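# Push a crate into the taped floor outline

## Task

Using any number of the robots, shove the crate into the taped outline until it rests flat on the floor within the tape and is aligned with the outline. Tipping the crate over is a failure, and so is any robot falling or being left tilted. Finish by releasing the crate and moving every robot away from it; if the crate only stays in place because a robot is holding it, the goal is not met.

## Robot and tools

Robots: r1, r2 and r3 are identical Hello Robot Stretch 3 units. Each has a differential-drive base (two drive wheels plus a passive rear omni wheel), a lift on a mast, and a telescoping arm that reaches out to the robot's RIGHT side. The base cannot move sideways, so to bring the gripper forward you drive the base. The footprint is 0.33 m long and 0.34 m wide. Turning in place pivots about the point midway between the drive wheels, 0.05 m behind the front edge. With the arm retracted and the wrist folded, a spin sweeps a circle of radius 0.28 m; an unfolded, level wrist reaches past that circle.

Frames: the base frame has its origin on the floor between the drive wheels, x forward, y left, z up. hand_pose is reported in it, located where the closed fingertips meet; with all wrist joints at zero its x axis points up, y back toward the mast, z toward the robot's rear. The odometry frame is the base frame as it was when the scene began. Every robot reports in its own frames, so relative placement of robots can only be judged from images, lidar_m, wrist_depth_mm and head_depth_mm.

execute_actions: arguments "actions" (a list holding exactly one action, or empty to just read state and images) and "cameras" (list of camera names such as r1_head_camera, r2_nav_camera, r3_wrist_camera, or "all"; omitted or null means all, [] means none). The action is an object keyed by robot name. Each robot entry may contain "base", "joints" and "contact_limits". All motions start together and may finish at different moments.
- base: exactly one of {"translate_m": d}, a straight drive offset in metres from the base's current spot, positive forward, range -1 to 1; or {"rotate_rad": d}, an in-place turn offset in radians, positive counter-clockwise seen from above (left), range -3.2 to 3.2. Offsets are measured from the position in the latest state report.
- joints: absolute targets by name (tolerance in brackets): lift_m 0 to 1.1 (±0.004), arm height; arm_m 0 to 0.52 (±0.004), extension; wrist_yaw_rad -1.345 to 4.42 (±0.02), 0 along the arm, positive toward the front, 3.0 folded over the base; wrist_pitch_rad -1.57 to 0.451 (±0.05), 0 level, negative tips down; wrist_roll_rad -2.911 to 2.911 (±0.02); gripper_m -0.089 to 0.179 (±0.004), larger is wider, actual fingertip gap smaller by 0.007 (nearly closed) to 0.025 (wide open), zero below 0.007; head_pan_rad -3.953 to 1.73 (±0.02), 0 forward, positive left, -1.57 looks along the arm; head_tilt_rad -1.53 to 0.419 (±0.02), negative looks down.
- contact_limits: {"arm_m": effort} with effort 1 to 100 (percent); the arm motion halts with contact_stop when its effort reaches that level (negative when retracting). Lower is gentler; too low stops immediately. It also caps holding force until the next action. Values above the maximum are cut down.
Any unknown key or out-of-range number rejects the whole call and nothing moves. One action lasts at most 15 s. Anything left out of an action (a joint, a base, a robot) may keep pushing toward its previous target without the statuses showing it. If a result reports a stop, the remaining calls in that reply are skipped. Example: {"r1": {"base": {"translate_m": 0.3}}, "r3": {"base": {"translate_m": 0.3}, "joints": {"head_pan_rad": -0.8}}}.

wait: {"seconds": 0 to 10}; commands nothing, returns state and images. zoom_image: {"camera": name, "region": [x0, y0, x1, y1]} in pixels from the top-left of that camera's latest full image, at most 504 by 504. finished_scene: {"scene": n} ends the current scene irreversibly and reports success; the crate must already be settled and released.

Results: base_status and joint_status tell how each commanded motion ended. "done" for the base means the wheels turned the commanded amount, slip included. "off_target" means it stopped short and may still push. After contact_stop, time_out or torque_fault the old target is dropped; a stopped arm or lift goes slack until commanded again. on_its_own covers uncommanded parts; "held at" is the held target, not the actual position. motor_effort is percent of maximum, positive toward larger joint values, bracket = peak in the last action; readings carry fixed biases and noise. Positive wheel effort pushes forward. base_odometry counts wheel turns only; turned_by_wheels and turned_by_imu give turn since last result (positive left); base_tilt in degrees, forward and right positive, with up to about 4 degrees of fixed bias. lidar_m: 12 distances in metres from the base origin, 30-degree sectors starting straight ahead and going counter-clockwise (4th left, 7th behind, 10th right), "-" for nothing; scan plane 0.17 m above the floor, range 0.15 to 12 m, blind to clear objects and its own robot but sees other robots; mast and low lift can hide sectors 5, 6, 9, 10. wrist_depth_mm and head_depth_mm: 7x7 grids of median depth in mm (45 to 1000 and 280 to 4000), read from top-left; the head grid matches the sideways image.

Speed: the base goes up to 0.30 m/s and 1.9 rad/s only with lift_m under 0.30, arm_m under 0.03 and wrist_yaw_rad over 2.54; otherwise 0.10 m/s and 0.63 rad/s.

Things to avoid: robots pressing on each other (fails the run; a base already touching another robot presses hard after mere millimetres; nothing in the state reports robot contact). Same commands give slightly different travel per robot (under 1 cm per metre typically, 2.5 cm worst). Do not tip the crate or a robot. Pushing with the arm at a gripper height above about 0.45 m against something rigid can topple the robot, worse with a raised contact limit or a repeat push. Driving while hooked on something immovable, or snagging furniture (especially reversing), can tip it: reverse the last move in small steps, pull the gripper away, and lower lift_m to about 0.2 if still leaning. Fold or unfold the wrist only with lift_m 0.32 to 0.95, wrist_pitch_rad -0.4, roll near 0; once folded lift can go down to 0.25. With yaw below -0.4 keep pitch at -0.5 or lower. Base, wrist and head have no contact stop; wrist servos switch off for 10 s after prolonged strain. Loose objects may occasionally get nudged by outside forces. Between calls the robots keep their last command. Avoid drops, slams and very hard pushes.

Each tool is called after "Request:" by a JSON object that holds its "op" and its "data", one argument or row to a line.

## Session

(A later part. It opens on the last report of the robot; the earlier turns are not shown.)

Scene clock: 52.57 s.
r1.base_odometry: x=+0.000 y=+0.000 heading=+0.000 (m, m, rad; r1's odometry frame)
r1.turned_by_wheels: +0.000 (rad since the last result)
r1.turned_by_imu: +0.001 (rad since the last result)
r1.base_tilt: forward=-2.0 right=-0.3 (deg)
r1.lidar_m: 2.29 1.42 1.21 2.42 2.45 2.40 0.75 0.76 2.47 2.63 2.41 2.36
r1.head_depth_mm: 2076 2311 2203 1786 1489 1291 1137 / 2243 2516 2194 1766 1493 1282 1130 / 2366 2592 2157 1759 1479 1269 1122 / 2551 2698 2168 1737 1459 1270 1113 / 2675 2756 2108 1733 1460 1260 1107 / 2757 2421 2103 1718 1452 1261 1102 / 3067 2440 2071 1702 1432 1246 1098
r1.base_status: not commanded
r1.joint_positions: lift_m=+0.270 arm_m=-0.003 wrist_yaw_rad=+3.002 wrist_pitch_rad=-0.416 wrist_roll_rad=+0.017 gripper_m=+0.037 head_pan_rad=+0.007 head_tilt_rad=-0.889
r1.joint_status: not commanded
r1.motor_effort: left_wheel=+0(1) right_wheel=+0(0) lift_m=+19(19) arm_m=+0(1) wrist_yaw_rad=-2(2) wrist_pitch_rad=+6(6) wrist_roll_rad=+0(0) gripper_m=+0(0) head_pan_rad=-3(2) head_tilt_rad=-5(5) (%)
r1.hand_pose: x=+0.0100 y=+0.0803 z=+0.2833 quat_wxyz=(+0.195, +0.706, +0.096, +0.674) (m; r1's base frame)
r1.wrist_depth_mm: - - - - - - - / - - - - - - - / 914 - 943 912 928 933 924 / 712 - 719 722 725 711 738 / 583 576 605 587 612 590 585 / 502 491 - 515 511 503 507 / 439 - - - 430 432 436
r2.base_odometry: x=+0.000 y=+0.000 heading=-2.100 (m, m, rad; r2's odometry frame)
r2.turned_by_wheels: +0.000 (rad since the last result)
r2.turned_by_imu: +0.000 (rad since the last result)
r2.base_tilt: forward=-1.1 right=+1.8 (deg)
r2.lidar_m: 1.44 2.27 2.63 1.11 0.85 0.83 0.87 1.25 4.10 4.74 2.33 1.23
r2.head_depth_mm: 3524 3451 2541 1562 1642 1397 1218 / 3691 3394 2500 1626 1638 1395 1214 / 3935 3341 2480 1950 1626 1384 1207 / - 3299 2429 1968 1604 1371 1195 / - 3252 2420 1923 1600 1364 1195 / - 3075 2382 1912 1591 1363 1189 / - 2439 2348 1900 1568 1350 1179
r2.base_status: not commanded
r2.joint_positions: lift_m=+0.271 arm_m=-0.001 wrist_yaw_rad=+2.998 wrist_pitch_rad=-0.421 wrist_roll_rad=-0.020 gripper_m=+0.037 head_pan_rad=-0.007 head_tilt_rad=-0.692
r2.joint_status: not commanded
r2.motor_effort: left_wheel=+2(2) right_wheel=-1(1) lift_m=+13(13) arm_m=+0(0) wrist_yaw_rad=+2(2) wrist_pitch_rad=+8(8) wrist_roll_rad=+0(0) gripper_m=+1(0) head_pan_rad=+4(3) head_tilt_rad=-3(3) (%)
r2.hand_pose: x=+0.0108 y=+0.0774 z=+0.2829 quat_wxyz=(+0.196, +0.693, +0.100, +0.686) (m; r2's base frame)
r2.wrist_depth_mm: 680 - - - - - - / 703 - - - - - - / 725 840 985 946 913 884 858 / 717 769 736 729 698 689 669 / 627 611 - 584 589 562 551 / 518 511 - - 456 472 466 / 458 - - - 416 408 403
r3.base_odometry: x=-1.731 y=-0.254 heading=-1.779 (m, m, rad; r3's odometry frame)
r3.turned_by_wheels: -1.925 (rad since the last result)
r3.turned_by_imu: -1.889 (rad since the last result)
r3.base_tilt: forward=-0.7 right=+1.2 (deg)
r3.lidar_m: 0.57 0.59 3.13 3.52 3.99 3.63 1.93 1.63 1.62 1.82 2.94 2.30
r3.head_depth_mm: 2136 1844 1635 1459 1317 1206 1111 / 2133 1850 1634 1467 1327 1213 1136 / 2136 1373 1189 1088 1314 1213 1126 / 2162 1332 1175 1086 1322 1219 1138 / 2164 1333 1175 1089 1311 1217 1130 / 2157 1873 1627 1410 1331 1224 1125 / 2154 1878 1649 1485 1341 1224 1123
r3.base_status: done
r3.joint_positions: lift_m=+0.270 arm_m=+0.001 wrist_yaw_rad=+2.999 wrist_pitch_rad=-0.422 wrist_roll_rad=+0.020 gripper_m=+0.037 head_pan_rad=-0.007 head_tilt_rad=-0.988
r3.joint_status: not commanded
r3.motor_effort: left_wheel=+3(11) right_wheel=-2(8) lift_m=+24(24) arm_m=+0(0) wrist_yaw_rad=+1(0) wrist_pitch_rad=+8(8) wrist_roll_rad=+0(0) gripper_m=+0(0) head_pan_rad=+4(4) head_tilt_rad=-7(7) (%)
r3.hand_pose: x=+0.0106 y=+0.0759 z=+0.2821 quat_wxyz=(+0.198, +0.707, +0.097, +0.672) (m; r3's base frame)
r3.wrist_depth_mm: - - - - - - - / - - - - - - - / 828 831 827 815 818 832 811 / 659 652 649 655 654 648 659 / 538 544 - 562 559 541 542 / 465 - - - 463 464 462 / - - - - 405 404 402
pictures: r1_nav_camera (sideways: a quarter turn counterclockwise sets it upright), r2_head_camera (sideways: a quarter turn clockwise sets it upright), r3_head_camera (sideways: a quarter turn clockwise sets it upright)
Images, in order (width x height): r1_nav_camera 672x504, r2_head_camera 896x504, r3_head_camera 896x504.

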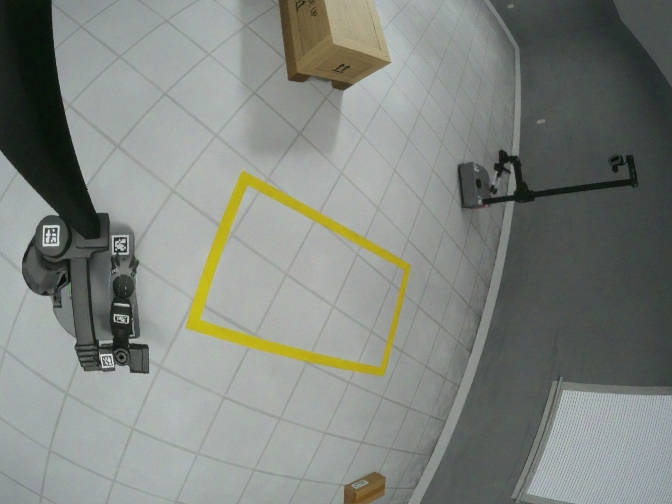

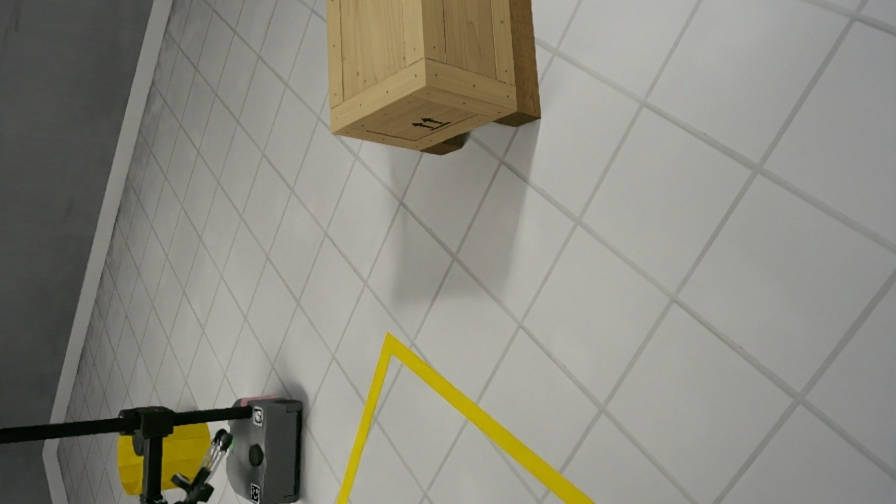

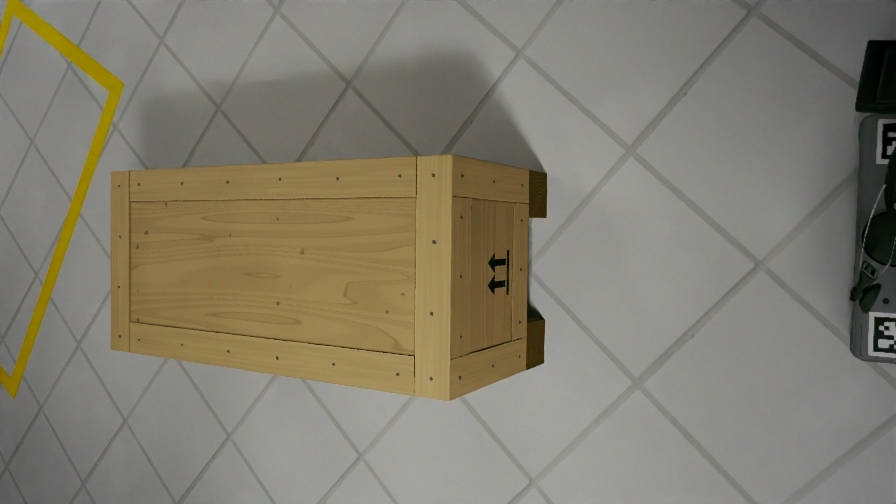

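Request:
{"op": "execute_actions", "data": {
  "actions": [
    {"r3":{"base":{"translate_m":0.5},"joints":{"head_tilt_rad":-0.8}}}
  ],
  "cameras": []
}}

Request:
{"op": "execute_actions", "data": {
  "actions": [
    {"r3":{"base":{"translate_m":0.8}}}
  ],
  "cameras": ["r3_head_camera","r2_head_camera","r1_nav_camera"]
}}

Scene clock: 63.10 s.
r1.base_odometry: x=+0.000 y=+0.000 heading=+0.000 (m, m, rad; r1's odometry frame)
r1.turned_by_wheels: +0.000 (rad since the last result)
r1.turned_by_imu: +0.002 (rad since the last result)
r1.base_tilt: forward=-1.9 right=-0.4 (deg)
r1.lidar_m: 2.29 1.42 1.21 3.20 2.45 2.41 0.75 0.76 2.48 2.63 2.40 2.35
r1.head_depth_mm: 2081 2329 2193 1797 1487 1283 1125 / 2206 2494 2205 1767 1489 1280 1126 / 2351 2583 2139 1746 1476 1275 1117 / 2536 2688 2156 1758 1475 1268 1118 / 2707 2763 2115 1736 1445 1262 1112 / 2765 2374 2106 1716 1444 1259 1106 / 3077 2441 2102 1706 1441 1248 1099
r1.base_status: not commanded
r1.joint_positions: lift_m=+0.270 arm_m=-0.003 wrist_yaw_rad=+3.002 wrist_pitch_rad=-0.416 wrist_roll_rad=+0.017 gripper_m=+0.037 head_pan_rad=+0.007 head_tilt_rad=-0.889
r1.joint_status: not commanded
r1.motor_effort: left_wheel=+1(1) right_wheel=+0(0) lift_m=+18(19) arm_m=+1(0) wrist_yaw_rad=-2(2) wrist_pitch_rad=+6(6) wrist_roll_rad=+0(0) gripper_m=-1(1) head_pan_rad=-2(3) head_tilt_rad=-5(5) (%)
r1.hand_pose: x=+0.0100 y=+0.0803 z=+0.2833 quat_wxyz=(+0.195, +0.706, +0.096, +0.674) (m; r1's base frame)
r1.wrist_depth_mm: - - - - - - - / - - - - - - - / 931 - 921 923 947 955 930 / 714 - 710 708 727 721 733 / 583 600 622 587 608 596 588 / 485 495 - 511 532 497 512 / 442 - - - 428 433 437
r2.base_odometry: x=+0.000 y=+0.000 heading=-2.100 (m, m, rad; r2's odometry frame)
r2.turned_by_wheels: +0.000 (rad since the last result)
r2.turned_by_imu: -0.001 (rad since the last result)
r2.base_tilt: forward=-1.2 right=+1.8 (deg)
r2.lidar_m: 1.43 2.28 2.63 1.11 0.85 0.83 0.87 1.25 4.13 4.73 3.98 1.23
r2.head_depth_mm: 3519 3422 2522 1563 1643 1401 1215 / 3676 3390 2517 1614 1626 1394 1214 / 3907 3335 2469 1953 1625 1377 1208 / - 3281 2441 1950 1614 1370 1201 / - 3271 2412 1928 1599 1363 1193 / - 3049 2386 1913 1591 1359 1183 / - 2423 2354 1890 1574 1347 1179
r2.base_status: not commanded
r2.joint_positions: lift_m=+0.271 arm_m=-0.001 wrist_yaw_rad=+2.998 wrist_pitch_rad=-0.421 wrist_roll_rad=-0.020 gripper_m=+0.037 head_pan_rad=-0.007 head_tilt_rad=-0.692
r2.joint_status: not commanded
r2.motor_effort: left_wheel=+2(2) right_wheel=-2(2) lift_m=+13(13) arm_m=+0(0) wrist_yaw_rad=+1(2) wrist_pitch_rad=+8(8) wrist_roll_rad=+0(0) gripper_m=+0(1) head_pan_rad=+3(3) head_tilt_rad=-3(3) (%)
r2.hand_pose: x=+0.0108 y=+0.0774 z=+0.2829 quat_wxyz=(+0.196, +0.693, +0.100, +0.686) (m; r2's base frame)
r2.wrist_depth_mm: 687 - - - - - - / 705 - - - - - - / 724 838 968 955 914 885 856 / 714 759 737 725 702 683 667 / 625 617 - 586 594 565 548 / 523 518 - - 460 477 463 / 458 - - - 417 409 406
r3.base_odometry: x=-1.835 y=-0.743 heading=-1.779 (m, m, rad; r3's odometry frame)
r3.turned_by_wheels: +0.000 (rad since the last result)
r3.turned_by_imu: +0.002 (rad since the last result)
r3.base_tilt: forward=-0.7 right=+1.2 (deg)
r3.lidar_m: - - 0.15 0.26 4.35 4.33 2.33 1.95 1.95 2.19 3.59 -
r3.head_depth_mm: 3159 2459 1988 1682 1453 1289 1150 / 3165 2453 1995 1695 1471 1284 1146 / 3059 2463 2006 1650 1066 917 820 / 3166 2496 1999 1203 1039 920 821 / 3175 2457 2010 1207 1053 921 822 / 3024 2467 2016 1690 1067 922 821 / 2840 2463 2020 1700 1467 1289 1115
r3.base_status: done
r3.joint_positions: lift_m=+0.270 arm_m=+0.001 wrist_yaw_rad=+2.999 wrist_pitch_rad=-0.422 wrist_roll_rad=+0.020 gripper_m=+0.037 head_pan_rad=-0.007 head_tilt_rad=-0.802
r3.joint_status: all done
r3.motor_effort: left_wheel=+2(10) right_wheel=-1(6) lift_m=+24(24) arm_m=+0(0) wrist_yaw_rad=+0(1) wrist_pitch_rad=+8(8) wrist_roll_rad=+0(0) gripper_m=+0(0) head_pan_rad=+4(4) head_tilt_rad=+1(23) (%)
r3.hand_pose: x=+0.0106 y=+0.0759 z=+0.2821 quat_wxyz=(+0.198, +0.707, +0.097, +0.672) (m; r3's base frame)
r3.wrist_depth_mm: - - - - 191 145 144 / - - - - 196 113 93 / 823 816 825 823 205 114 80 / 652 657 648 650 211 116 81 / 545 541 - 540 179 118 82 / 464 - - - 198 123 83 / - - - - 232 118 84
pictures: none
No camera images: the call's "cameras" was empty. Leave "cameras" out to get every camera's image.

Scene clock: 67.13 s.
r1.base_odometry: x=+0.000 y=+0.000 heading=+0.000 (m, m, rad; r1's odometry frame)
r1.turned_by_wheels: +0.000 (rad since the last result)
r1.turned_by_imu: +0.001 (rad since the last result)
r1.base_tilt: forward=-2.0 right=-0.5 (deg)
r1.lidar_m: 2.29 1.42 1.21 3.18 2.45 2.40 0.75 0.76 2.48 2.63 2.41 2.36
r1.head_depth_mm: 2070 2336 2207 1787 1498 1282 1135 / 2216 2508 2206 1752 1483 1282 1124 / 2341 2588 2126 1761 1477 1279 1124 / 2512 2681 2121 1746 1479 1274 1117 / 2736 2775 2111 1726 1464 1255 1110 / 2755 2391 2095 1717 1460 1249 1103 / 3123 2466 2092 1696 1444 1245 1102
r1.base_status: not commanded
r1.joint_positions: lift_m=+0.270 arm_m=-0.003 wrist_yaw_rad=+3.002 wrist_pitch_rad=-0.416 wrist_roll_rad=+0.017 gripper_m=+0.037 head_pan_rad=+0.007 head_tilt_rad=-0.889
r1.joint_status: not commanded
r1.motor_effort: left_wheel=+0(0) right_wheel=+0(0) lift_m=+19(19) arm_m=+1(0) wrist_yaw_rad=-2(2) wrist_pitch_rad=+6(6) wrist_roll_rad=+0(0) gripper_m=+0(1) head_pan_rad=-2(2) head_tilt_rad=-5(5) (%)
r1.hand_pose: x=+0.0100 y=+0.0803 z=+0.2833 quat_wxyz=(+0.195, +0.706, +0.096, +0.674) (m; r1's base frame)
r1.wrist_depth_mm: - - - - - - - / - - - - - - - / 905 - 918 928 925 949 925 / 716 - 728 715 717 717 713 / 576 586 619 587 605 595 585 / 489 496 - 516 514 495 508 / 447 - - - 431 431 435
r2.base_odometry: x=+0.000 y=+0.000 heading=-2.100 (m, m, rad; r2's odometry frame)
r2.turned_by_wheels: +0.000 (rad since the last result)
r2.turned_by_imu: -0.001 (rad since the last result)
r2.base_tilt: forward=-1.1 right=+1.8 (deg)
r2.lidar_m: 1.44 2.28 2.63 1.11 0.85 0.83 0.88 1.25 4.13 4.72 3.99 1.23
r2.head_depth_mm: 3522 3438 2514 1565 1640 1397 1215 / 3758 3428 2493 1618 1629 1397 1210 / 3952 3325 2487 1951 1626 1382 1200 / - 3295 2426 1946 1603 1375 1201 / - 3277 2424 1923 1601 1363 1193 / - 3038 2363 1900 1579 1365 1185 / - 2416 2326 1885 1567 1347 1175
r2.base_status: not commanded
r2.joint_positions: lift_m=+0.271 arm_m=-0.001 wrist_yaw_rad=+2.998 wrist_pitch_rad=-0.421 wrist_roll_rad=-0.020 gripper_m=+0.037 head_pan_rad=-0.007 head_tilt_rad=-0.692
r2.joint_status: not commanded
r2.motor_effort: left_wheel=+2(2) right_wheel=-1(2) lift_m=+13(13) arm_m=+0(0) wrist_yaw_rad=+2(2) wrist_pitch_rad=+8(8) wrist_roll_rad=+0(0) gripper_m=+0(0) head_pan_rad=+3(4) head_tilt_rad=-3(3) (%)
r2.hand_pose: x=+0.0108 y=+0.0774 z=+0.2829 quat_wxyz=(+0.196, +0.693, +0.100, +0.686) (m; r2's base frame)
r2.wrist_depth_mm: 682 - - - - - - / 702 - - - - - - / 725 842 974 943 909 887 843 / 719 758 739 724 714 693 678 / 629 606 - 583 595 561 546 / 520 517 - - 458 476 467 / 454 - - - 416 409 406
r3.base_odometry: x=-2.000 y=-1.526 heading=-1.779 (m, m, rad; r3's odometry frame)
r3.turned_by_wheels: +0.001 (rad since the last result)
r3.turned_by_imu: +0.009 (rad since the last result)
r3.base_tilt: forward=-0.7 right=+1.3 (deg)
r3.lidar_m: - - 0.15 0.20 4.37 4.34 2.32 1.97 1.97 2.21 3.63 -
r3.head_depth_mm: 3219 2470 2003 1699 1470 1285 1148 / 3202 2458 2015 1691 1463 1294 1151 / 3070 2462 2009 1621 1065 916 821 / 3226 2458 2018 1215 1050 926 825 / 3155 2467 2016 1220 1048 926 824 / 2984 2480 2012 1713 1087 920 828 / 2816 2494 2025 1709 1474 1294 1137
r3.base_status: translate_m off_target (by the wheels' count: +0.7996 of +0.8000)
r3.joint_positions: lift_m=+0.270 arm_m=+0.001 wrist_yaw_rad=+3.006 wrist_pitch_rad=-0.422 wrist_roll_rad=+0.020 gripper_m=+0.037 head_pan_rad=-0.006 head_tilt_rad=-0.798
r3.joint_status: not commanded
r3.on_its_own: left_wheel is at rest, and its effort (+50) is outside its rest range (-18 to +18); right_wheel is at rest, and its effort (+50) is outside its rest range (-18 to +18)
r3.motor_effort: left_wheel=+50(63) right_wheel=+50(65) lift_m=+25(26) arm_m=+0(0) wrist_yaw_rad=-4(4) wrist_pitch_rad=+8(8) wrist_roll_rad=+0(0) gripper_m=+1(1) head_pan_rad=+3(4) head_tilt_rad=-1(0) (%)
r3.hand_pose: x=+0.0091 y=+0.0761 z=+0.2821 quat_wxyz=(+0.196, +0.706, +0.099, +0.673) (m; r3's base frame)
r3.wrist_depth_mm: - - - - 165 145 151 / - - - - 150 97 93 / 820 828 832 827 153 86 69 / 658 652 655 652 161 87 60 / 547 542 - 544 147 88 61 / 464 - - - 135 89 61 / - - - - 176 90 62
pictures: r1_nav_camera (sideways: a quarter turn counterclockwise sets it upright), r2_head_camera (sideways: a quarter turn clockwise sets it upright), r3_head_camera (sideways: a quarter turn clockwise sets it upright)
Images, in order (width x height): r1_nav_camera 672x504, r2_head_camera 896x504, r3_head_camera 896x504.

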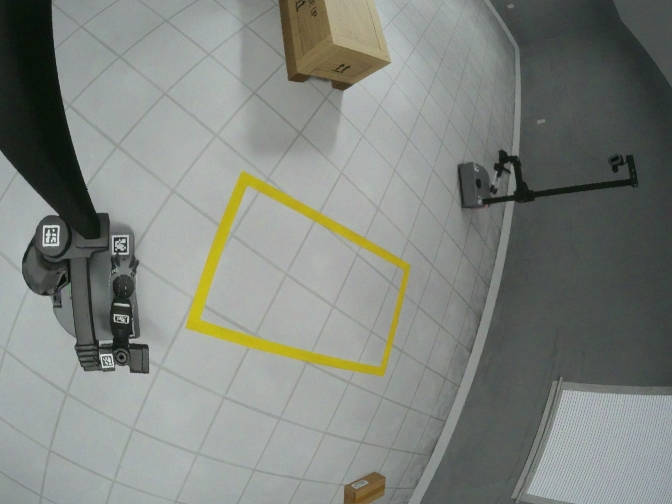

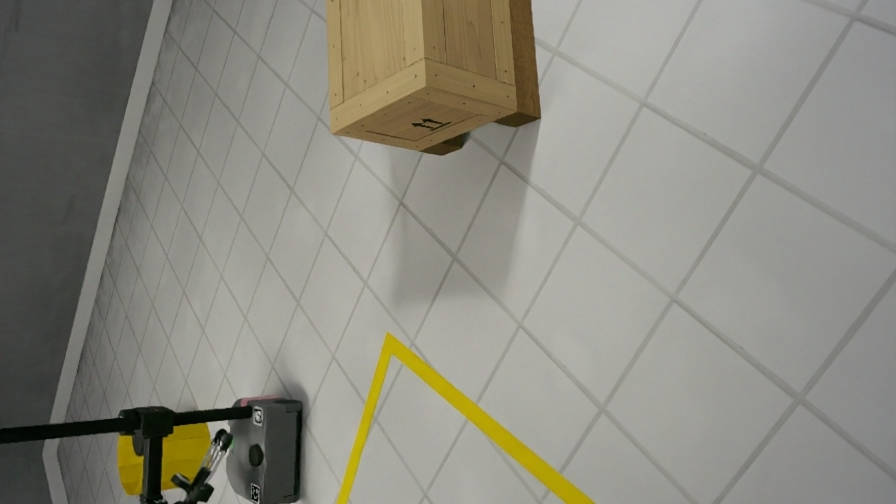

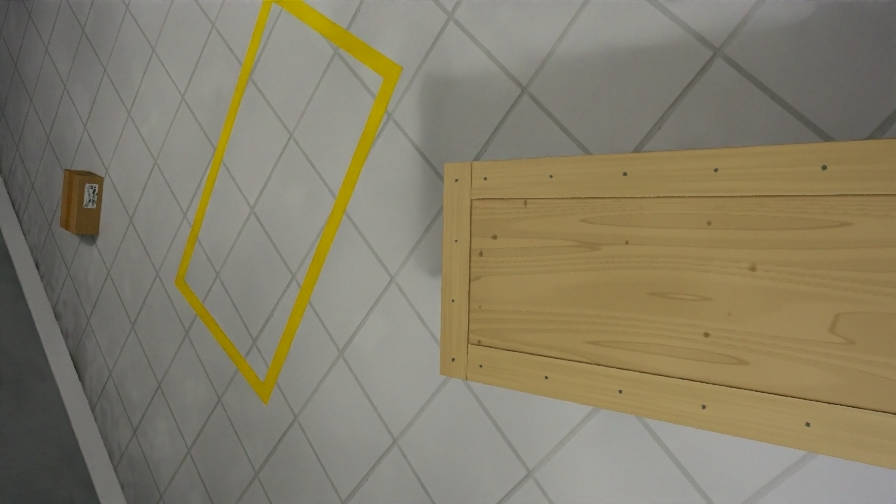

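Request:
{"op": "execute_actions", "data": {
  "actions": [
    {"r3":{"base":{"translate_m":-0.3},"joints":{"head_tilt_rad":-1.1}},"r1":{"base":{"rotate_rad":1.138},"joints":{"head_tilt_rad":-1.1}}}
  ],
  "cameras": []
}}

Request:
{"op": "execute_actions", "data": {
  "actions": [
    {"r3":{"base":{"rotate_rad":-1.836}},"r1":{"base":{"translate_m":0.854}}}
  ],
  "cameras": []
}}

Request:
{"op": "execute_actions", "data": {
  "actions": [
    {"r3":{"base":{"translate_m":-0.65}},"r1":{"base":{"rotate_rad":-0.72}}}
  ],
  "cameras": []
}}

Request:
{"op": "execute_actions", "data": {
  "actions": [
    {"r3":{"base":{"rotate_rad":0.525}}}
  ],
  "cameras": ["r3_head_camera","r1_head_camera","r2_nav_camera"]
}}

Scene clock: 96.73 s.
r1.base_odometry: x=+0.000 y=+0.000 heading=+1.138 (m, m, rad; r1's odometry frame)
r1.turned_by_wheels: +1.138 (rad since the last result)
r1.turned_by_imu: +1.142 (rad since the last result)
r1.base_tilt: forward=-2.0 right=-0.3 (deg)
r1.lidar_m: 1.21 2.97 2.42 2.40 0.75 0.84 2.48 2.72 2.37 2.36 2.29 1.29
r1.head_depth_mm: 2457 1946 1740 1511 1363 1225 1110 / 2416 1497 1698 1508 1342 1211 1101 / 1692 1489 1662 1511 1338 1208 1137 / 1667 1711 1701 1498 1333 1199 1130 / 2056 1922 1686 1483 1326 1194 1131 / 2132 1939 1664 1467 1322 1187 1112 / 2301 1942 1664 1473 1309 1186 1080
r1.base_status: done
r1.joint_positions: lift_m=+0.270 arm_m=-0.003 wrist_yaw_rad=+3.002 wrist_pitch_rad=-0.416 wrist_roll_rad=+0.017 gripper_m=+0.037 head_pan_rad=+0.007 head_tilt_rad=-1.087
r1.joint_status: all done
r1.motor_effort: left_wheel=+0(6) right_wheel=+3(11) lift_m=+19(18) arm_m=+1(0) wrist_yaw_rad=-2(3) wrist_pitch_rad=+6(6) wrist_roll_rad=+0(0) gripper_m=+1(1) head_pan_rad=-2(2) head_tilt_rad=-5(21) (%)
r1.hand_pose: x=+0.0101 y=+0.0802 z=+0.2833 quat_wxyz=(+0.195, +0.706, +0.096, +0.674) (m; r1's base frame)
r1.wrist_depth_mm: 744 - - - - - - / 608 - - - - - - / 655 - 903 928 924 922 938 / 669 - 736 721 721 719 721 / 581 591 615 588 621 587 595 / 492 503 - 515 518 499 504 / 446 - - - 428 431 429
r2.base_odometry: x=+0.000 y=+0.000 heading=-2.100 (m, m, rad; r2's odometry frame)
r2.turned_by_wheels: +0.000 (rad since the last result)
r2.turned_by_imu: -0.001 (rad since the last result)
r2.base_tilt: forward=-1.1 right=+1.9 (deg)
r2.lidar_m: 1.44 2.29 2.63 1.11 0.85 0.83 0.87 1.25 4.12 4.76 2.15 1.23
r2.head_depth_mm: 3507 3443 2533 1561 1641 1400 1218 / 3689 3379 2477 1616 1641 1390 1210 / 3912 3358 2479 1963 1622 1387 1206 / - 3306 2434 1941 1611 1375 1203 / - 3235 2419 1938 1602 1371 1189 / - 3080 2390 1903 1593 1354 1183 / - 2422 2306 1885 1579 1351 1180
r2.base_status: not commanded
r2.joint_positions: lift_m=+0.271 arm_m=-0.001 wrist_yaw_rad=+2.998 wrist_pitch_rad=-0.421 wrist_roll_rad=-0.020 gripper_m=+0.037 head_pan_rad=-0.007 head_tilt_rad=-0.692
r2.joint_status: not commanded
r2.motor_effort: left_wheel=+2(2) right_wheel=-1(2) lift_m=+13(13) arm_m=+0(0) wrist_yaw_rad=+2(2) wrist_pitch_rad=+8(8) wrist_roll_rad=+0(0) gripper_m=+0(1) head_pan_rad=+4(3) head_tilt_rad=-3(4) (%)
r2.hand_pose: x=+0.0108 y=+0.0774 z=+0.2829 quat_wxyz=(+0.196, +0.693, +0.100, +0.686) (m; r2's base frame)
r2.wrist_depth_mm: 681 - - - - - - / 704 - - - - - - / 723 838 988 944 907 887 861 / 719 758 743 725 712 679 674 / 621 615 - 584 587 559 555 / 519 514 - - 458 479 465 / 458 - - - 417 410 402
r3.base_odometry: x=-1.938 y=-1.232 heading=-1.779 (m, m, rad; r3's odometry frame)
r3.turned_by_wheels: +0.000 (rad since the last result)
r3.turned_by_imu: -0.002 (rad since the last result)
r3.base_tilt: forward=-0.7 right=+1.2 (deg)
r3.lidar_m: 0.35 0.36 2.99 3.39 4.14 3.89 2.09 1.77 1.76 1.99 2.70 0.36
r3.head_depth_mm: 1848 1660 1509 1392 1286 1190 1107 / 1835 1659 1518 1391 1291 1190 - / 1844 1198 1093 990 1247 1192 - / 1842 1191 1078 994 1249 1198 - / 1869 1195 1091 995 1253 1205 - / 1864 1658 1480 1006 1261 1202 1132 / 1880 1686 1530 1409 1299 1209 1128
r3.base_status: done
r3.joint_positions: lift_m=+0.270 arm_m=+0.001 wrist_yaw_rad=+3.001 wrist_pitch_rad=-0.421 wrist_roll_rad=+0.020 gripper_m=+0.037 head_pan_rad=-0.006 head_tilt_rad=-1.087
r3.joint_status: all done
r3.motor_effort: left_wheel=+1(36) right_wheel=+1(37) lift_m=+26(26) arm_m=+0(0) wrist_yaw_rad=-1(4) wrist_pitch_rad=+7(8) wrist_roll_rad=+0(0) gripper_m=+0(1) head_pan_rad=+3(3) head_tilt_rad=-9(35) (%)
r3.hand_pose: x=+0.0101 y=+0.0760 z=+0.2821 quat_wxyz=(+0.197, +0.706, +0.097, +0.673) (m; r3's base frame)
r3.wrist_depth_mm: - - - - - - - / - - - - - - - / 832 830 825 818 822 825 780 / 658 655 655 658 654 659 385 / 542 543 - 558 561 537 390 / 464 - - - 460 462 414 / - - - - 404 406 404
pictures: none
No camera images: the call's "cameras" was empty. Leave "cameras" out to get every camera's image.

Scene clock: 101.30 s.
r1.base_odometry: x=+0.358 y=+0.775 heading=+1.138 (m, m, rad; r1's odometry frame)
r1.turned_by_wheels: +0.000 (rad since the last result)
r1.turned_by_imu: +0.003 (rad since the last result)
r1.base_tilt: forward=-2.1 right=-0.4 (deg)
r1.lidar_m: 0.52 2.79 2.28 2.26 2.50 1.41 3.33 3.08 2.52 2.50 0.65 0.41
r1.head_depth_mm: 2402 2020 1732 1074 1292 1224 1109 / 2403 2012 1230 1075 994 1212 1100 / 2388 1987 1214 1072 1181 1208 1132 / 2352 1968 1206 1212 1314 1202 1131 / 2265 1545 1261 1461 1320 1200 1134 / 2115 1813 1644 1479 1317 1191 1108 / 2287 1925 1673 1479 1312 1183 1081
r1.base_status: done
r1.joint_positions: lift_m=+0.270 arm_m=-0.003 wrist_yaw_rad=+3.001 wrist_pitch_rad=-0.416 wrist_roll_rad=+0.017 gripper_m=+0.037 head_pan_rad=+0.007 head_tilt_rad=-1.087
r1.joint_status: not commanded
r1.motor_effort: left_wheel=-1(5) right_wheel=+3(10) lift_m=+19(18) arm_m=+1(0) wrist_yaw_rad=-2(2) wrist_pitch_rad=+6(6) wrist_roll_rad=+0(0) gripper_m=+0(0) head_pan_rad=-2(2) head_tilt_rad=-5(6) (%)
r1.hand_pose: x=+0.0102 y=+0.0802 z=+0.2833 quat_wxyz=(+0.195, +0.706, +0.096, +0.674) (m; r1's base frame)
r1.wrist_depth_mm: - - - - - - - / - - - - - - - / 912 - 917 906 918 925 929 / 710 - 718 720 712 717 714 / 590 589 607 581 599 588 584 / 506 494 - 520 524 501 502 / 443 - - - 437 434 441
r2.base_odometry: x=+0.000 y=+0.000 heading=-2.100 (m, m, rad; r2's odometry frame)
r2.turned_by_wheels: +0.000 (rad since the last result)
r2.turned_by_imu: -0.001 (rad since the last result)
r2.base_tilt: forward=-1.1 right=+1.7 (deg)
r2.lidar_m: 1.43 3.07 2.63 1.11 0.85 0.83 0.87 1.25 4.11 4.74 4.00 1.23
r2.head_depth_mm: 3537 3459 2527 1560 1648 1395 1218 / 3714 3405 2503 1617 1635 1392 1213 / 3856 3185 2386 1956 1620 1375 1208 / - 2026 2115 1944 1613 1378 1198 / - 3256 2411 1917 1592 1372 1189 / - 3049 2382 1906 1594 1360 1187 / - 2968 2344 1891 1580 1348 1171
r2.base_status: not commanded
r2.joint_positions: lift_m=+0.271 arm_m=-0.001 wrist_yaw_rad=+2.998 wrist_pitch_rad=-0.421 wrist_roll_rad=-0.020 gripper_m=+0.037 head_pan_rad=-0.007 head_tilt_rad=-0.692
r2.joint_status: not commanded
r2.motor_effort: left_wheel=+2(2) right_wheel=-2(2) lift_m=+13(13) arm_m=+0(0) wrist_yaw_rad=+2(2) wrist_pitch_rad=+8(8) wrist_roll_rad=+0(0) gripper_m=-1(1) head_pan_rad=+3(3) head_tilt_rad=-3(3) (%)
r2.hand_pose: x=+0.0108 y=+0.0774 z=+0.2829 quat_wxyz=(+0.196, +0.693, +0.100, +0.686) (m; r2's base frame)
r2.wrist_depth_mm: 681 - - - - - - / 708 - - - - - - / 734 839 971 955 915 887 857 / 724 768 739 716 704 682 666 / 625 614 - 587 593 563 548 / 522 513 - - 458 474 469 / 455 - - - 420 411 406
r3.base_odometry: x=-1.938 y=-1.232 heading=+2.669 (m, m, rad; r3's odometry frame)
r3.turned_by_wheels: -1.836 (rad since the last result)
r3.turned_by_imu: -1.801 (rad since the last result)
r3.base_tilt: forward=-0.7 right=+1.2 (deg)
r3.lidar_m: 1.81 2.40 2.62 0.35 0.35 0.40 3.07 4.05 4.12 2.62 1.86 1.76
r3.head_depth_mm: 1786 1662 1509 1386 1280 1186 1107 / 1823 1657 1525 1391 1285 1193 - / 1858 1657 1526 1396 1287 1197 - / 1846 1670 1514 1385 1284 1197 - / 1859 1678 1525 1392 1288 1194 - / 1867 1681 1531 1400 1292 1197 1135 / 1877 1675 1532 1413 1294 1207 1084
r3.base_status: done
r3.joint_positions: lift_m=+0.270 arm_m=+0.001 wrist_yaw_rad=+3.001 wrist_pitch_rad=-0.421 wrist_roll_rad=+0.020 gripper_m=+0.037 head_pan_rad=-0.006 head_tilt_rad=-1.087
r3.joint_status: not commanded
r3.motor_effort: left_wheel=+2(11) right_wheel=-1(9) lift_m=+25(26) arm_m=-1(0) wrist_yaw_rad=-1(1) wrist_pitch_rad=+7(8) wrist_roll_rad=+0(0) gripper_m=+0(0) head_pan_rad=+3(3) head_tilt_rad=-8(8) (%)
r3.hand_pose: x=+0.0101 y=+0.0759 z=+0.2821 quat_wxyz=(+0.197, +0.706, +0.097, +0.673) (m; r3's base frame)
r3.wrist_depth_mm: 296 - 346 - - - - / 319 333 381 957 - - - / 343 365 416 746 813 817 810 / 374 400 468 602 653 652 659 / 416 458 - 545 556 540 546 / 462 - - - 465 461 460 / - - - - 403 405 405
pictures: none
No camera images: the call's "cameras" was empty. Leave "cameras" out to get every camera's image.

Scene clock: 105.17 s.
r1.base_odometry: x=+0.358 y=+0.775 heading=+0.418 (m, m, rad; r1's odometry frame)
r1.turned_by_wheels: -0.720 (rad since the last result)
r1.turned_by_imu: -0.721 (rad since the last result)
r1.base_tilt: forward=-2.1 right=-0.4 (deg)
r1.lidar_m: 0.41 0.45 0.80 2.37 2.28 2.33 1.41 1.42 3.44 2.61 2.49 1.87
r1.head_depth_mm: 2441 2017 1737 1530 1362 1214 1108 / 2406 2008 1732 1512 1347 1218 1109 / 2381 1999 1710 1502 1333 1207 1133 / 2341 1966 1695 1240 1324 1207 1127 / 2342 1960 1687 1049 1201 1194 1128 / 2295 1938 1183 1046 1261 1186 1107 / 2312 1820 1178 1051 1273 1180 1079
r1.base_status: done
r1.joint_positions: lift_m=+0.270 arm_m=-0.003 wrist_yaw_rad=+3.001 wrist_pitch_rad=-0.416 wrist_roll_rad=+0.017 gripper_m=+0.037 head_pan_rad=+0.007 head_tilt_rad=-1.087
r1.joint_status: not commanded
r1.motor_effort: left_wheel=+2(7) right_wheel=-3(7) lift_m=+18(19) arm_m=+0(0) wrist_yaw_rad=-1(1) wrist_pitch_rad=+6(6) wrist_roll_rad=+0(0) gripper_m=-1(1) head_pan_rad=-2(2) head_tilt_rad=-5(5) (%)
r1.hand_pose: x=+0.0102 y=+0.0802 z=+0.2833 quat_wxyz=(+0.195, +0.706, +0.096, +0.674) (m; r1's base frame)
r1.wrist_depth_mm: - - - - - 862 535 / - - - - - 823 532 / 909 - 932 917 928 812 525 / 714 - 717 707 736 696 510 / 594 581 608 596 627 594 510 / 499 499 - 515 511 494 485 / 444 - - - 435 434 428
r2.base_odometry: x=+0.000 y=+0.000 heading=-2.100 (m, m, rad; r2's odometry frame)
r2.turned_by_wheels: +0.000 (rad since the last result)
r2.turned_by_imu: -0.001 (rad since the last result)
r2.base_tilt: forward=-1.3 right=+1.8 (deg)
r2.lidar_m: 1.44 3.06 2.63 1.11 0.84 0.83 0.87 1.26 4.14 4.73 1.55 1.23
r2.head_depth_mm: 3525 3490 2518 1561 1641 1394 1214 / 3698 3399 2486 1617 1632 1395 1216 / 3923 2892 2237 1949 1625 1379 1203 / - 3299 2171 1931 1614 1374 1199 / - 3252 2436 1924 1609 1366 1190 / - 3051 2381 1908 1578 1363 1185 / - 2938 2365 1884 1576 1352 1180
r2.base_status: not commanded
r2.joint_positions: lift_m=+0.271 arm_m=-0.001 wrist_yaw_rad=+2.998 wrist_pitch_rad=-0.421 wrist_roll_rad=-0.020 gripper_m=+0.037 head_pan_rad=-0.007 head_tilt_rad=-0.692
r2.joint_status: not commanded
r2.motor_effort: left_wheel=+2(2) right_wheel=-1(1) lift_m=+13(13) arm_m=+0(0) wrist_yaw_rad=+1(2) wrist_pitch_rad=+7(7) wrist_roll_rad=+0(0) gripper_m=+0(0) head_pan_rad=+4(3) head_tilt_rad=-4(3) (%)
r2.hand_pose: x=+0.0108 y=+0.0774 z=+0.2829 quat_wxyz=(+0.196, +0.693, +0.100, +0.686) (m; r2's base frame)
r2.wrist_depth_mm: 680 - - - - - - / 701 - - - - - - / 718 834 984 956 910 885 861 / 717 768 732 714 712 685 671 / 623 612 - 585 590 564 554 / 521 513 - - 456 478 466 / 453 - - - 418 412 404
r3.base_odometry: x=-1.359 y=-1.528 heading=+2.669 (m, m, rad; r3's odometry frame)
r3.turned_by_wheels: +0.000 (rad since the last result)
r3.turned_by_imu: -0.003 (rad since the last result)
r3.base_tilt: forward=-0.7 right=+1.3 (deg)
r3.lidar_m: 2.39 0.41 0.43 0.75 1.69 2.42 2.49 3.28 3.83 3.49 2.44 2.34
r3.head_depth_mm: 1841 1645 1511 1394 1273 1193 1102 / 1836 1695 1511 1394 1286 1194 - / 1847 1669 1517 1390 1285 1198 - / 1858 1678 1512 1391 1288 1198 - / 1853 1677 1529 1403 1295 1203 - / 1876 1692 1528 1377 1256 1199 1137 / 1880 1681 1531 1000 1036 1209 1124
r3.base_status: done
r3.joint_positions: lift_m=+0.270 arm_m=+0.001 wrist_yaw_rad=+3.001 wrist_pitch_rad=-0.421 wrist_roll_rad=+0.020 gripper_m=+0.037 head_pan_rad=-0.006 head_tilt_rad=-1.087
r3.joint_status: not commanded
r3.motor_effort: left_wheel=+3(6) right_wheel=-1(11) lift_m=+26(26) arm_m=+0(0) wrist_yaw_rad=-1(1) wrist_pitch_rad=+8(8) wrist_roll_rad=+0(0) gripper_m=+0(1) head_pan_rad=+3(3) head_tilt_rad=-8(8) (%)
r3.hand_pose: x=+0.0101 y=+0.0759 z=+0.2821 quat_wxyz=(+0.197, +0.706, +0.097, +0.673) (m; r3's base frame)
r3.wrist_depth_mm: - - - - 591 426 330 / - - - - 636 442 357 / 820 816 822 825 671 459 396 / 650 649 645 652 627 475 472 / 541 538 - 562 559 508 543 / 466 - - - 460 462 462 / - - - - 406 404 404
pictures: none
No camera images: the call's "cameras" was empty. Leave "cameras" out to get every camera's image.

Scene clock: 106.77 s.
r1.base_odometry: x=+0.358 y=+0.775 heading=+0.418 (m, m, rad; r1's odometry frame)
r1.turned_by_wheels: +0.000 (rad since the last result)
r1.turned_by_imu: +0.000 (rad since the last result)
r1.base_tilt: forward=-2.0 right=-0.4 (deg)
r1.lidar_m: 0.41 0.45 0.80 2.37 2.28 2.34 1.41 1.42 3.43 2.61 2.50 1.87
r1.head_depth_mm: 2427 2023 1722 1533 1351 1223 1109 / 2390 2016 1723 1509 1341 1211 1103 / 2396 1998 1728 1505 1339 1211 1136 / 2328 1975 1706 1241 1325 1206 1126 / 2335 1960 1694 1054 1211 1194 1131 / 2317 1942 1180 1039 1257 1178 1106 / 2288 1883 1172 1052 1276 1183 1074
r1.base_status: not commanded
r1.joint_positions: lift_m=+0.270 arm_m=-0.003 wrist_yaw_rad=+3.001 wrist_pitch_rad=-0.416 wrist_roll_rad=+0.017 gripper_m=+0.037 head_pan_rad=+0.007 head_tilt_rad=-1.087
r1.joint_status: not commanded
r1.motor_effort: left_wheel=+3(2) right_wheel=-3(3) lift_m=+18(19) arm_m=+0(1) wrist_yaw_rad=-1(1) wrist_pitch_rad=+6(6) wrist_roll_rad=+0(0) gripper_m=+0(1) head_pan_rad=-1(2) head_tilt_rad=-5(5) (%)
r1.hand_pose: x=+0.0102 y=+0.0802 z=+0.2833 quat_wxyz=(+0.195, +0.706, +0.096, +0.674) (m; r1's base frame)
r1.wrist_depth_mm: - - - - - 848 534 / - - - - - 834 517 / 919 - 931 943 928 792 520 / 713 - 711 715 710 693 523 / 578 592 611 587 623 598 515 / 496 496 - 521 522 495 477 / 451 - - - 439 442 442
r2.base_odometry: x=+0.000 y=+0.000 heading=-2.100 (m, m, rad; r2's odometry frame)
r2.turned_by_wheels: +0.000 (rad since the last result)
r2.turned_by_imu: +0.000 (rad since the last result)
r2.base_tilt: forward=-1.1 right=+1.7 (deg)
r2.lidar_m: 1.44 3.06 2.63 1.11 0.85 0.83 0.87 1.25 4.14 4.72 1.56 1.23
r2.head_depth_mm: 3505 3496 2505 1564 1642 1397 1215 / 3688 3404 2513 1614 1639 1395 1210 / 3887 2886 2233 1961 1628 1380 1204 / - 3277 2162 1935 1611 1380 1203 / - 3233 2409 1931 1600 1363 1195 / - 3088 2399 1910 1593 1357 1186 / - 2945 2358 1895 1580 1342 1182
r2.base_status: not commanded
r2.joint_positions: lift_m=+0.271 arm_m=-0.001 wrist_yaw_rad=+2.998 wrist_pitch_rad=-0.421 wrist_roll_rad=-0.020 gripper_m=+0.037 head_pan_rad=-0.007 head_tilt_rad=-0.692
r2.joint_status: not commanded
r2.motor_effort: left_wheel=+2(2) right_wheel=-1(1) lift_m=+13(13) arm_m=+0(0) wrist_yaw_rad=+1(2) wrist_pitch_rad=+8(8) wrist_roll_rad=+0(0) gripper_m=+0(1) head_pan_rad=+3(4) head_tilt_rad=-4(3) (%)
r2.hand_pose: x=+0.0108 y=+0.0774 z=+0.2829 quat_wxyz=(+0.196, +0.693, +0.100, +0.686) (m; r2's base frame)
r2.wrist_depth_mm: 679 - - - - - - / 705 - - - - - - / 734 834 967 959 918 897 863 / 722 779 732 724 699 685 669 / 625 610 - 588 591 559 548 / 521 516 - - 457 475 470 / 456 - - - 420 409 404
r3.base_odometry: x=-1.359 y=-1.528 heading=-3.089 (m, m, rad; r3's odometry frame)
r3.turned_by_wheels: +0.525 (rad since the last result)
r3.turned_by_imu: +0.516 (rad since the last result)
r3.base_tilt: forward=-0.7 right=+1.3 (deg)
r3.lidar_m: 0.41 0.43 0.75 1.70 2.43 2.48 3.27 3.82 3.49 2.45 2.34 2.40
r3.head_depth_mm: 1841 1656 1503 1387 1277 1194 1105 / 1841 1663 1511 1392 1282 1190 - / 1839 1657 1517 1395 1284 1199 - / 1844 1674 1095 1218 1276 1198 - / 1854 1687 1087 1015 1281 1201 - / 1887 1676 1085 1032 1296 1201 1136 / 1869 1687 1092 1093 1299 1207 1121
r3.base_status: done
r3.joint_positions: lift_m=+0.270 arm_m=+0.001 wrist_yaw_rad=+3.001 wrist_pitch_rad=-0.421 wrist_roll_rad=+0.020 gripper_m=+0.037 head_pan_rad=-0.006 head_tilt_rad=-1.087
r3.joint_status: not commanded
r3.motor_effort: left_wheel=-1(7) right_wheel=+4(12) lift_m=+25(26) arm_m=-1(1) wrist_yaw_rad=-1(1) wrist_pitch_rad=+8(7) wrist_roll_rad=+0(0) gripper_m=+0(0) head_pan_rad=+3(3) head_tilt_rad=-8(7) (%)
r3.hand_pose: x=+0.0101 y=+0.0759 z=+0.2821 quat_wxyz=(+0.197, +0.706, +0.097, +0.673) (m; r3's base frame)
r3.wrist_depth_mm: - - - - - - 566 / - - - - - 941 549 / 821 829 819 823 820 785 536 / 651 656 655 648 649 653 521 / 541 542 - 562 561 545 505 / 464 - - - 462 463 450 / - - - - 404 407 404
pictures: r1_head_camera (sideways: a quarter turn clockwise sets it upright), r2_nav_camera (sideways: a quarter turn counterclockwise sets it upright), r3_head_camera (sideways: a quarter turn clockwise sets it upright)
Images, in order (width x height): r1_head_camera 896x504, r2_nav_camera 672x504, r3_head_camera 896x504.

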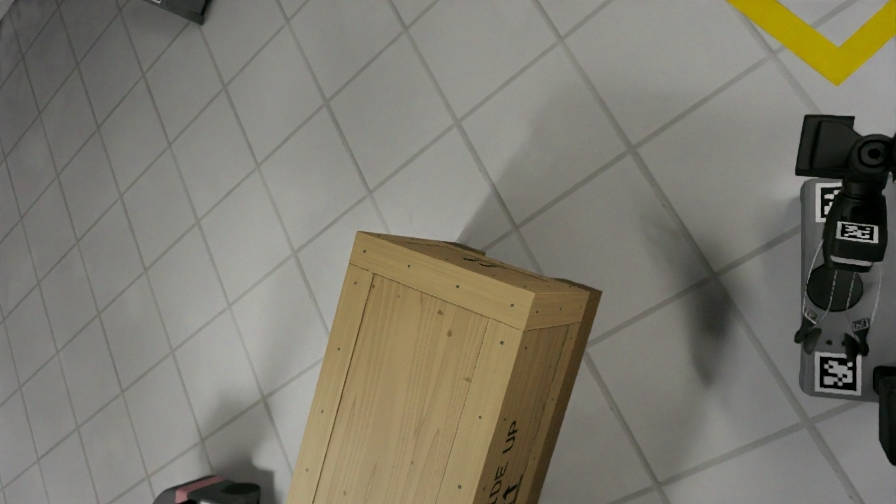

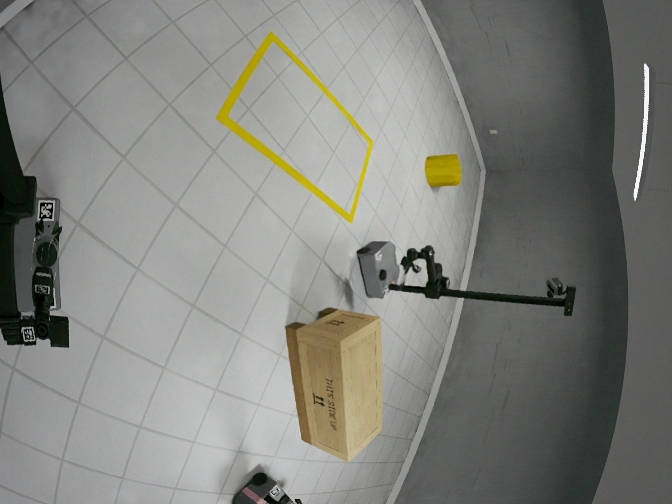

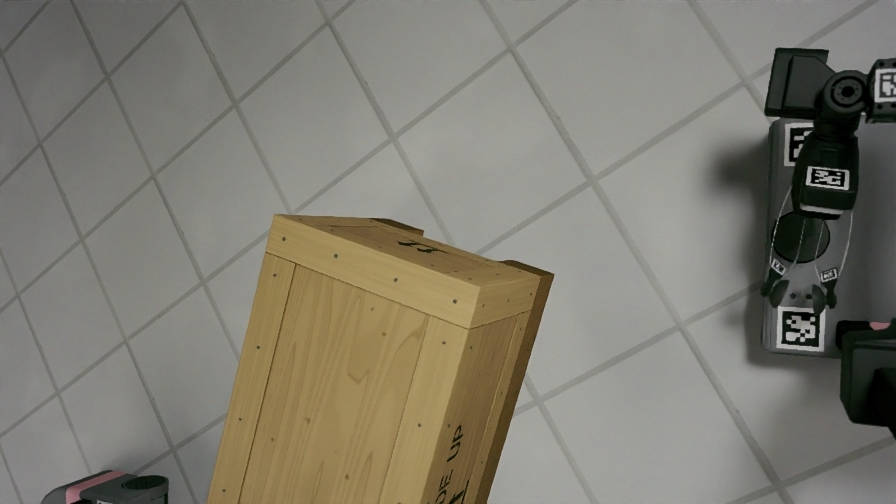

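Request:
{"op": "execute_actions", "data": {
  "actions": [
    {"r3":{"base":{"translate_m":0.33},"joints":{"wrist_yaw_rad":3.1}},"r1":{"base":{"translate_m":0.33},"joints":{"wrist_yaw_rad":3.1}},"r2":{"joints":{"wrist_yaw_rad":3.1,"head_pan_rad":-0.4}}}
  ],
  "cameras": []
}}

Request:
{"op": "execute_actions", "data": {
  "actions": [
    {"r3":{"base":{"translate_m":0.3}},"r1":{"base":{"translate_m":0.3}}}
  ],
  "cameras": ["r3_nav_camera","r1_nav_camera","r2_nav_camera"]
}}

Scene clock: 113.10 s.
r1.base_odometry: x=+0.660 y=+0.909 heading=+0.418 (m, m, rad; r1's odometry frame)
r1.turned_by_wheels: +0.000 (rad since the last result)
r1.turned_by_imu: +0.002 (rad since the last result)
r1.base_tilt: forward=-1.9 right=-0.4 (deg)
r1.lidar_m: 0.15 - 0.15 2.54 2.45 2.52 1.74 1.82 3.40 2.44 2.33 1.59
r1.head_depth_mm: 2431 2039 1743 1515 1361 1218 1113 / 2375 2016 1723 1515 1342 1208 1107 / 2391 1992 1718 1505 1330 1210 1129 / 2357 1970 1705 1494 975 1181 1129 / 2326 1970 1695 1489 934 842 1127 / 2313 1927 1683 1478 930 854 1116 / 2278 1914 1658 1468 927 868 1074
r1.base_status: done
r1.joint_positions: lift_m=+0.270 arm_m=-0.003 wrist_yaw_rad=+3.099 wrist_pitch_rad=-0.416 wrist_roll_rad=+0.017 gripper_m=+0.037 head_pan_rad=+0.007 head_tilt_rad=-1.088
r1.joint_status: all done
r1.motor_effort: left_wheel=+3(9) right_wheel=-2(6) lift_m=+19(19) arm_m=+0(1) wrist_yaw_rad=+1(3) wrist_pitch_rad=+6(6) wrist_roll_rad=+0(0) gripper_m=+0(1) head_pan_rad=-2(2) head_tilt_rad=-6(6) (%)
r1.hand_pose: x=-0.0116 y=+0.0822 z=+0.2833 quat_wxyz=(+0.162, +0.700, +0.130, +0.683) (m; r1's base frame)
r1.wrist_depth_mm: - - - - - 242 197 / - - - - 801 207 130 / 951 940 922 897 668 198 116 / 707 728 724 718 602 192 114 / 581 597 - 591 427 187 110 / 502 514 - - 316 176 111 / 445 - - - 423 163 122
r2.base_odometry: x=+0.000 y=+0.000 heading=-2.100 (m, m, rad; r2's odometry frame)
r2.turned_by_wheels: +0.000 (rad since the last result)
r2.turned_by_imu: -0.001 (rad since the last result)
r2.base_tilt: forward=-1.1 right=+1.9 (deg)
r2.lidar_m: 1.43 3.06 2.63 1.11 0.85 0.83 0.88 1.25 4.11 4.73 1.63 1.23
r2.head_depth_mm: 3333 3471 2439 1902 1643 1400 1221 / 3422 3397 1839 1920 1632 1392 1211 / 3478 3341 1766 1812 1620 1379 1201 / 3567 3309 1744 1702 1616 1374 1197 / 3633 3251 1722 1716 1594 1364 1193 / 3577 1773 1912 1848 1578 1358 1186 / 3786 3163 1937 1839 1580 1348 1175
r2.base_status: not commanded
r2.joint_positions: lift_m=+0.271 arm_m=-0.001 wrist_yaw_rad=+3.098 wrist_pitch_rad=-0.421 wrist_roll_rad=-0.020 gripper_m=+0.037 head_pan_rad=-0.393 head_tilt_rad=-0.692
r2.joint_status: all done
r2.motor_effort: left_wheel=+2(2) right_wheel=-1(1) lift_m=+12(13) arm_m=+0(0) wrist_yaw_rad=+2(3) wrist_pitch_rad=+7(7) wrist_roll_rad=+0(0) gripper_m=+0(1) head_pan_rad=-3(30) head_tilt_rad=-4(3) (%)
r2.hand_pose: x=-0.0114 y=+0.0795 z=+0.2829 quat_wxyz=(+0.162, +0.687, +0.134, +0.695) (m; r2's base frame)
r2.wrist_depth_mm: 651 774 - - - - - / 665 808 - - - - - / 693 836 - 952 915 893 864 / 708 775 - 728 703 684 667 / 620 621 602 578 595 558 548 / 521 515 - 523 - 471 469 / 453 - - - 417 413 405
r3.base_odometry: x=-1.689 y=-1.545 heading=-3.090 (m, m, rad; r3's odometry frame)
r3.turned_by_wheels: +0.000 (rad since the last result)
r3.turned_by_imu: +0.001 (rad since the last result)
r3.base_tilt: forward=-0.7 right=+1.2 (deg)
r3.lidar_m: 0.20 0.15 0.15 2.73 1.79 2.66 3.52 4.11 3.22 2.27 2.16 2.22
r3.head_depth_mm: 1847 1645 1515 1385 1278 1191 1109 / 1850 1669 1517 1392 1287 1190 - / 1862 1673 1522 1393 1289 1201 - / 1828 1664 1523 1397 952 1187 - / 1859 1682 1528 991 919 870 - / 1866 1684 1533 1000 920 881 1135 / 1852 1684 1525 1004 923 1184 1121
r3.base_status: done
r3.joint_positions: lift_m=+0.270 arm_m=+0.001 wrist_yaw_rad=+3.099 wrist_pitch_rad=-0.421 wrist_roll_rad=+0.020 gripper_m=+0.037 head_pan_rad=-0.006 head_tilt_rad=-1.087
r3.joint_status: all done
r3.motor_effort: left_wheel=-1(6) right_wheel=+4(13) lift_m=+26(25) arm_m=+0(0) wrist_yaw_rad=+1(0) wrist_pitch_rad=+7(7) wrist_roll_rad=+0(0) gripper_m=+0(0) head_pan_rad=+3(3) head_tilt_rad=-9(8) (%)
r3.hand_pose: x=-0.0116 y=+0.0780 z=+0.2821 quat_wxyz=(+0.164, +0.701, +0.132, +0.681) (m; r3's base frame)
r3.wrist_depth_mm: - - - - - 226 144 / - - - - - 204 118 / 821 817 - 815 774 187 127 / 646 657 653 658 624 171 139 / 544 546 542 538 372 171 153 / 462 - - - 308 190 171 / - - - - 332 213 194
pictures: none
No camera images: the call's "cameras" was empty. Leave "cameras" out to get every camera's image.

Scene clock: 116.47 s.
r1.base_odometry: x=+0.934 y=+1.031 heading=+0.419 (m, m, rad; r1's odometry frame)
r1.turned_by_wheels: +0.001 (rad since the last result)
r1.turned_by_imu: -0.198 (rad since the last result)
r1.base_tilt: forward=-2.0 right=-0.5 (deg)
r1.lidar_m: 0.16 - 0.15 0.21 2.47 2.48 2.92 1.77 3.64 2.61 2.29 1.54
r1.head_depth_mm: 2235 1755 1746 1510 1343 1222 1105 / 2381 1957 1710 1516 1341 1210 1102 / 2364 1992 1708 1498 1340 1210 - / 2335 1974 1694 1489 1335 1204 1129 / 2303 1941 1688 1481 934 856 963 / 2290 1922 1665 1471 928 841 1069 / 2270 1903 1646 1465 923 839 1064
r1.base_status: translate_m off_target (by the wheels' count: +0.2996 of +0.3000)
r1.joint_positions: lift_m=+0.270 arm_m=-0.003 wrist_yaw_rad=+3.100 wrist_pitch_rad=-0.418 wrist_roll_rad=+0.017 gripper_m=+0.037 head_pan_rad=+0.003 head_tilt_rad=-1.093
r1.joint_status: not commanded
r1.on_its_own: left_wheel is at rest, and its effort (+47) is outside its rest range (-18 to +18); right_wheel is at rest, and its effort (+33) is outside its rest range (-18 to +18)
r1.motor_effort: left_wheel=+47(71) right_wheel=+33(82) lift_m=+22(22) arm_m=+0(0) wrist_yaw_rad=+0(2) wrist_pitch_rad=+7(7) wrist_roll_rad=+0(0) gripper_m=+0(1) head_pan_rad=-1(3) head_tilt_rad=-2(5) (%)
r1.hand_pose: x=-0.0118 y=+0.0820 z=+0.2828 quat_wxyz=(+0.163, +0.700, +0.131, +0.683) (m; r1's base frame)
r1.wrist_depth_mm: - - - 723 225 195 205 / - - - 751 186 122 118 / 933 893 914 801 189 107 85 / 700 693 709 663 199 109 82 / 590 586 - 590 182 110 90 / 495 506 - - 163 111 104 / 452 - - - 207 120 122
r2.base_odometry: x=+0.000 y=+0.000 heading=-2.100 (m, m, rad; r2's odometry frame)
r2.turned_by_wheels: +0.000 (rad since the last result)
r2.turned_by_imu: -0.001 (rad since the last result)
r2.base_tilt: forward=-1.1 right=+1.8 (deg)
r2.lidar_m: 1.42 3.04 2.63 1.11 0.85 0.83 0.88 1.25 4.16 4.75 1.74 1.22
r2.head_depth_mm: 3351 3426 1977 1940 1644 1396 1218 / 3453 3405 1840 1922 1637 1389 1215 / 3513 3332 1771 1807 1614 1383 1203 / 3580 3275 1744 1684 1607 1376 1197 / 3647 3231 1726 1705 1601 1363 1190 / 3656 3030 1852 1843 1592 1362 1184 / 3765 3160 2143 1839 1579 1351 1179
r2.base_status: not commanded
r2.joint_positions: lift_m=+0.271 arm_m=-0.001 wrist_yaw_rad=+3.098 wrist_pitch_rad=-0.421 wrist_roll_rad=-0.020 gripper_m=+0.037 head_pan_rad=-0.393 head_tilt_rad=-0.692
r2.joint_status: not commanded
r2.motor_effort: left_wheel=+2(2) right_wheel=-2(1) lift_m=+13(13) arm_m=+0(0) wrist_yaw_rad=+2(2) wrist_pitch_rad=+7(8) wrist_roll_rad=+0(0) gripper_m=-1(0) head_pan_rad=-4(3) head_tilt_rad=-3(4) (%)
r2.hand_pose: x=-0.0114 y=+0.0795 z=+0.2829 quat_wxyz=(+0.162, +0.687, +0.134, +0.695) (m; r2's base frame)
r2.wrist_depth_mm: 648 760 - - - - - / 670 797 - - - - - / 700 841 - 948 926 885 863 / 705 773 - 724 709 685 665 / 628 618 608 587 594 568 547 / 524 517 - 518 - 475 463 / 449 - - - 415 415 406
r3.base_odometry: x=-1.988 y=-1.561 heading=-3.089 (m, m, rad; r3's odometry frame)
r3.turned_by_wheels: +0.000 (rad since the last result)
r3.turned_by_imu: +0.820 (rad since the last result)
r3.base_tilt: forward=-0.7 right=+1.2 (deg)
r3.lidar_m: - - 1.83 2.66 3.09 4.19 4.21 2.41 2.10 2.10 0.29 0.15
r3.head_depth_mm: 1825 1651 1508 1390 1262 1192 1103 / 1836 1646 1509 1382 910 1173 - / 1035 1392 1463 987 913 1045 - / 1160 1391 1084 991 915 860 - / 1773 1228 1090 991 916 1185 - / 1848 1671 1091 1008 1280 1201 1134 / 1871 1683 1098 1386 1302 1207 1123
r3.base_status: translate_m off_target (by the wheels' count: +0.2998 of +0.3000)
r3.joint_positions: lift_m=+0.270 arm_m=+0.001 wrist_yaw_rad=+3.100 wrist_pitch_rad=-0.420 wrist_roll_rad=+0.020 gripper_m=+0.037 head_pan_rad=-0.002 head_tilt_rad=-1.092
r3.joint_status: not commanded
r3.on_its_own: left_wheel is at rest, and its effort (+34) is outside its rest range (-18 to +18); right_wheel is at rest, and its effort (+37) is outside its rest range (-18 to +18)
r3.motor_effort: left_wheel=+34(68) right_wheel=+37(95) lift_m=+27(26) arm_m=-1(1) wrist_yaw_rad=+0(1) wrist_pitch_rad=+7(8) wrist_roll_rad=+0(0) gripper_m=+0(0) head_pan_rad=+1(3) head_tilt_rad=-5(8) (%)
r3.hand_pose: x=-0.0119 y=+0.0782 z=+0.2824 quat_wxyz=(+0.163, +0.701, +0.131, +0.682) (m; r3's base frame)
r3.wrist_depth_mm: - - - - - - - / - - - - - - 94 / 827 825 - 823 824 789 87 / 658 656 658 659 656 606 90 / 546 544 538 545 563 122 94 / 464 - - - 478 129 99 / - - - - 405 134 104
pictures: r1_nav_camera (sideways: a quarter turn counterclockwise sets it upright), r2_nav_camera (sideways: a quarter turn counterclockwise sets it upright), r3_nav_camera (sideways: a quarter turn counterclockwise sets it upright)
Images, in order (width x height): r1_nav_camera 672x504, r2_nav_camera 672x504, r3_nav_camera 672x504.

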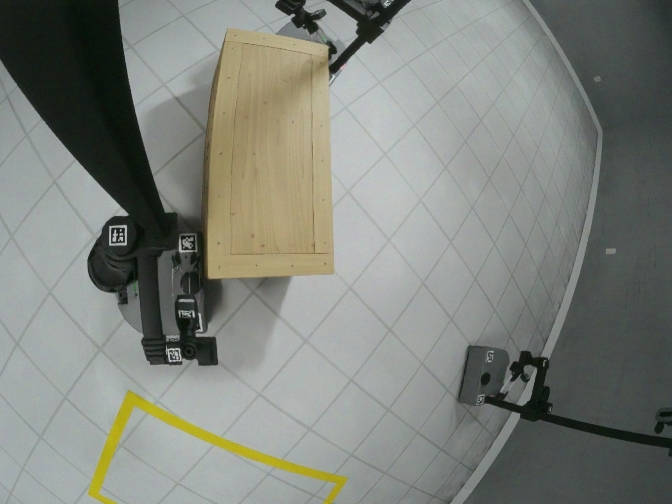

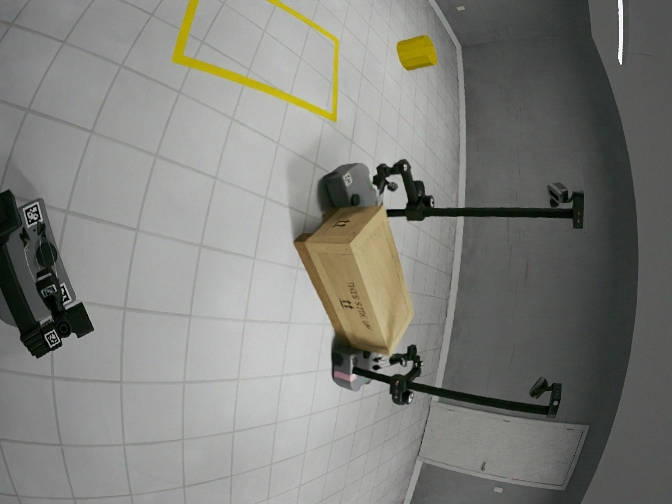

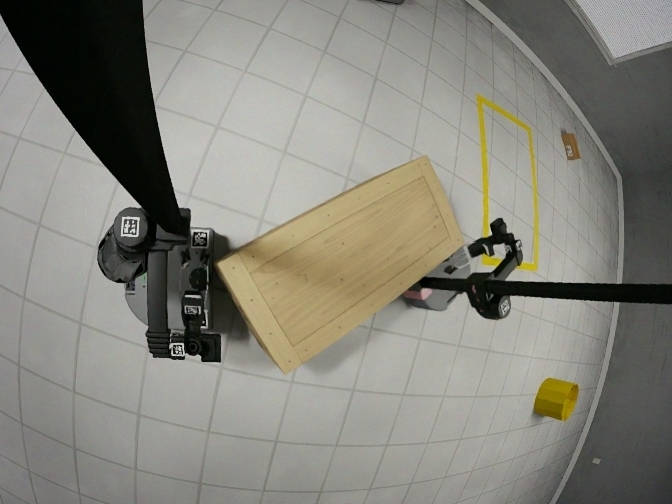

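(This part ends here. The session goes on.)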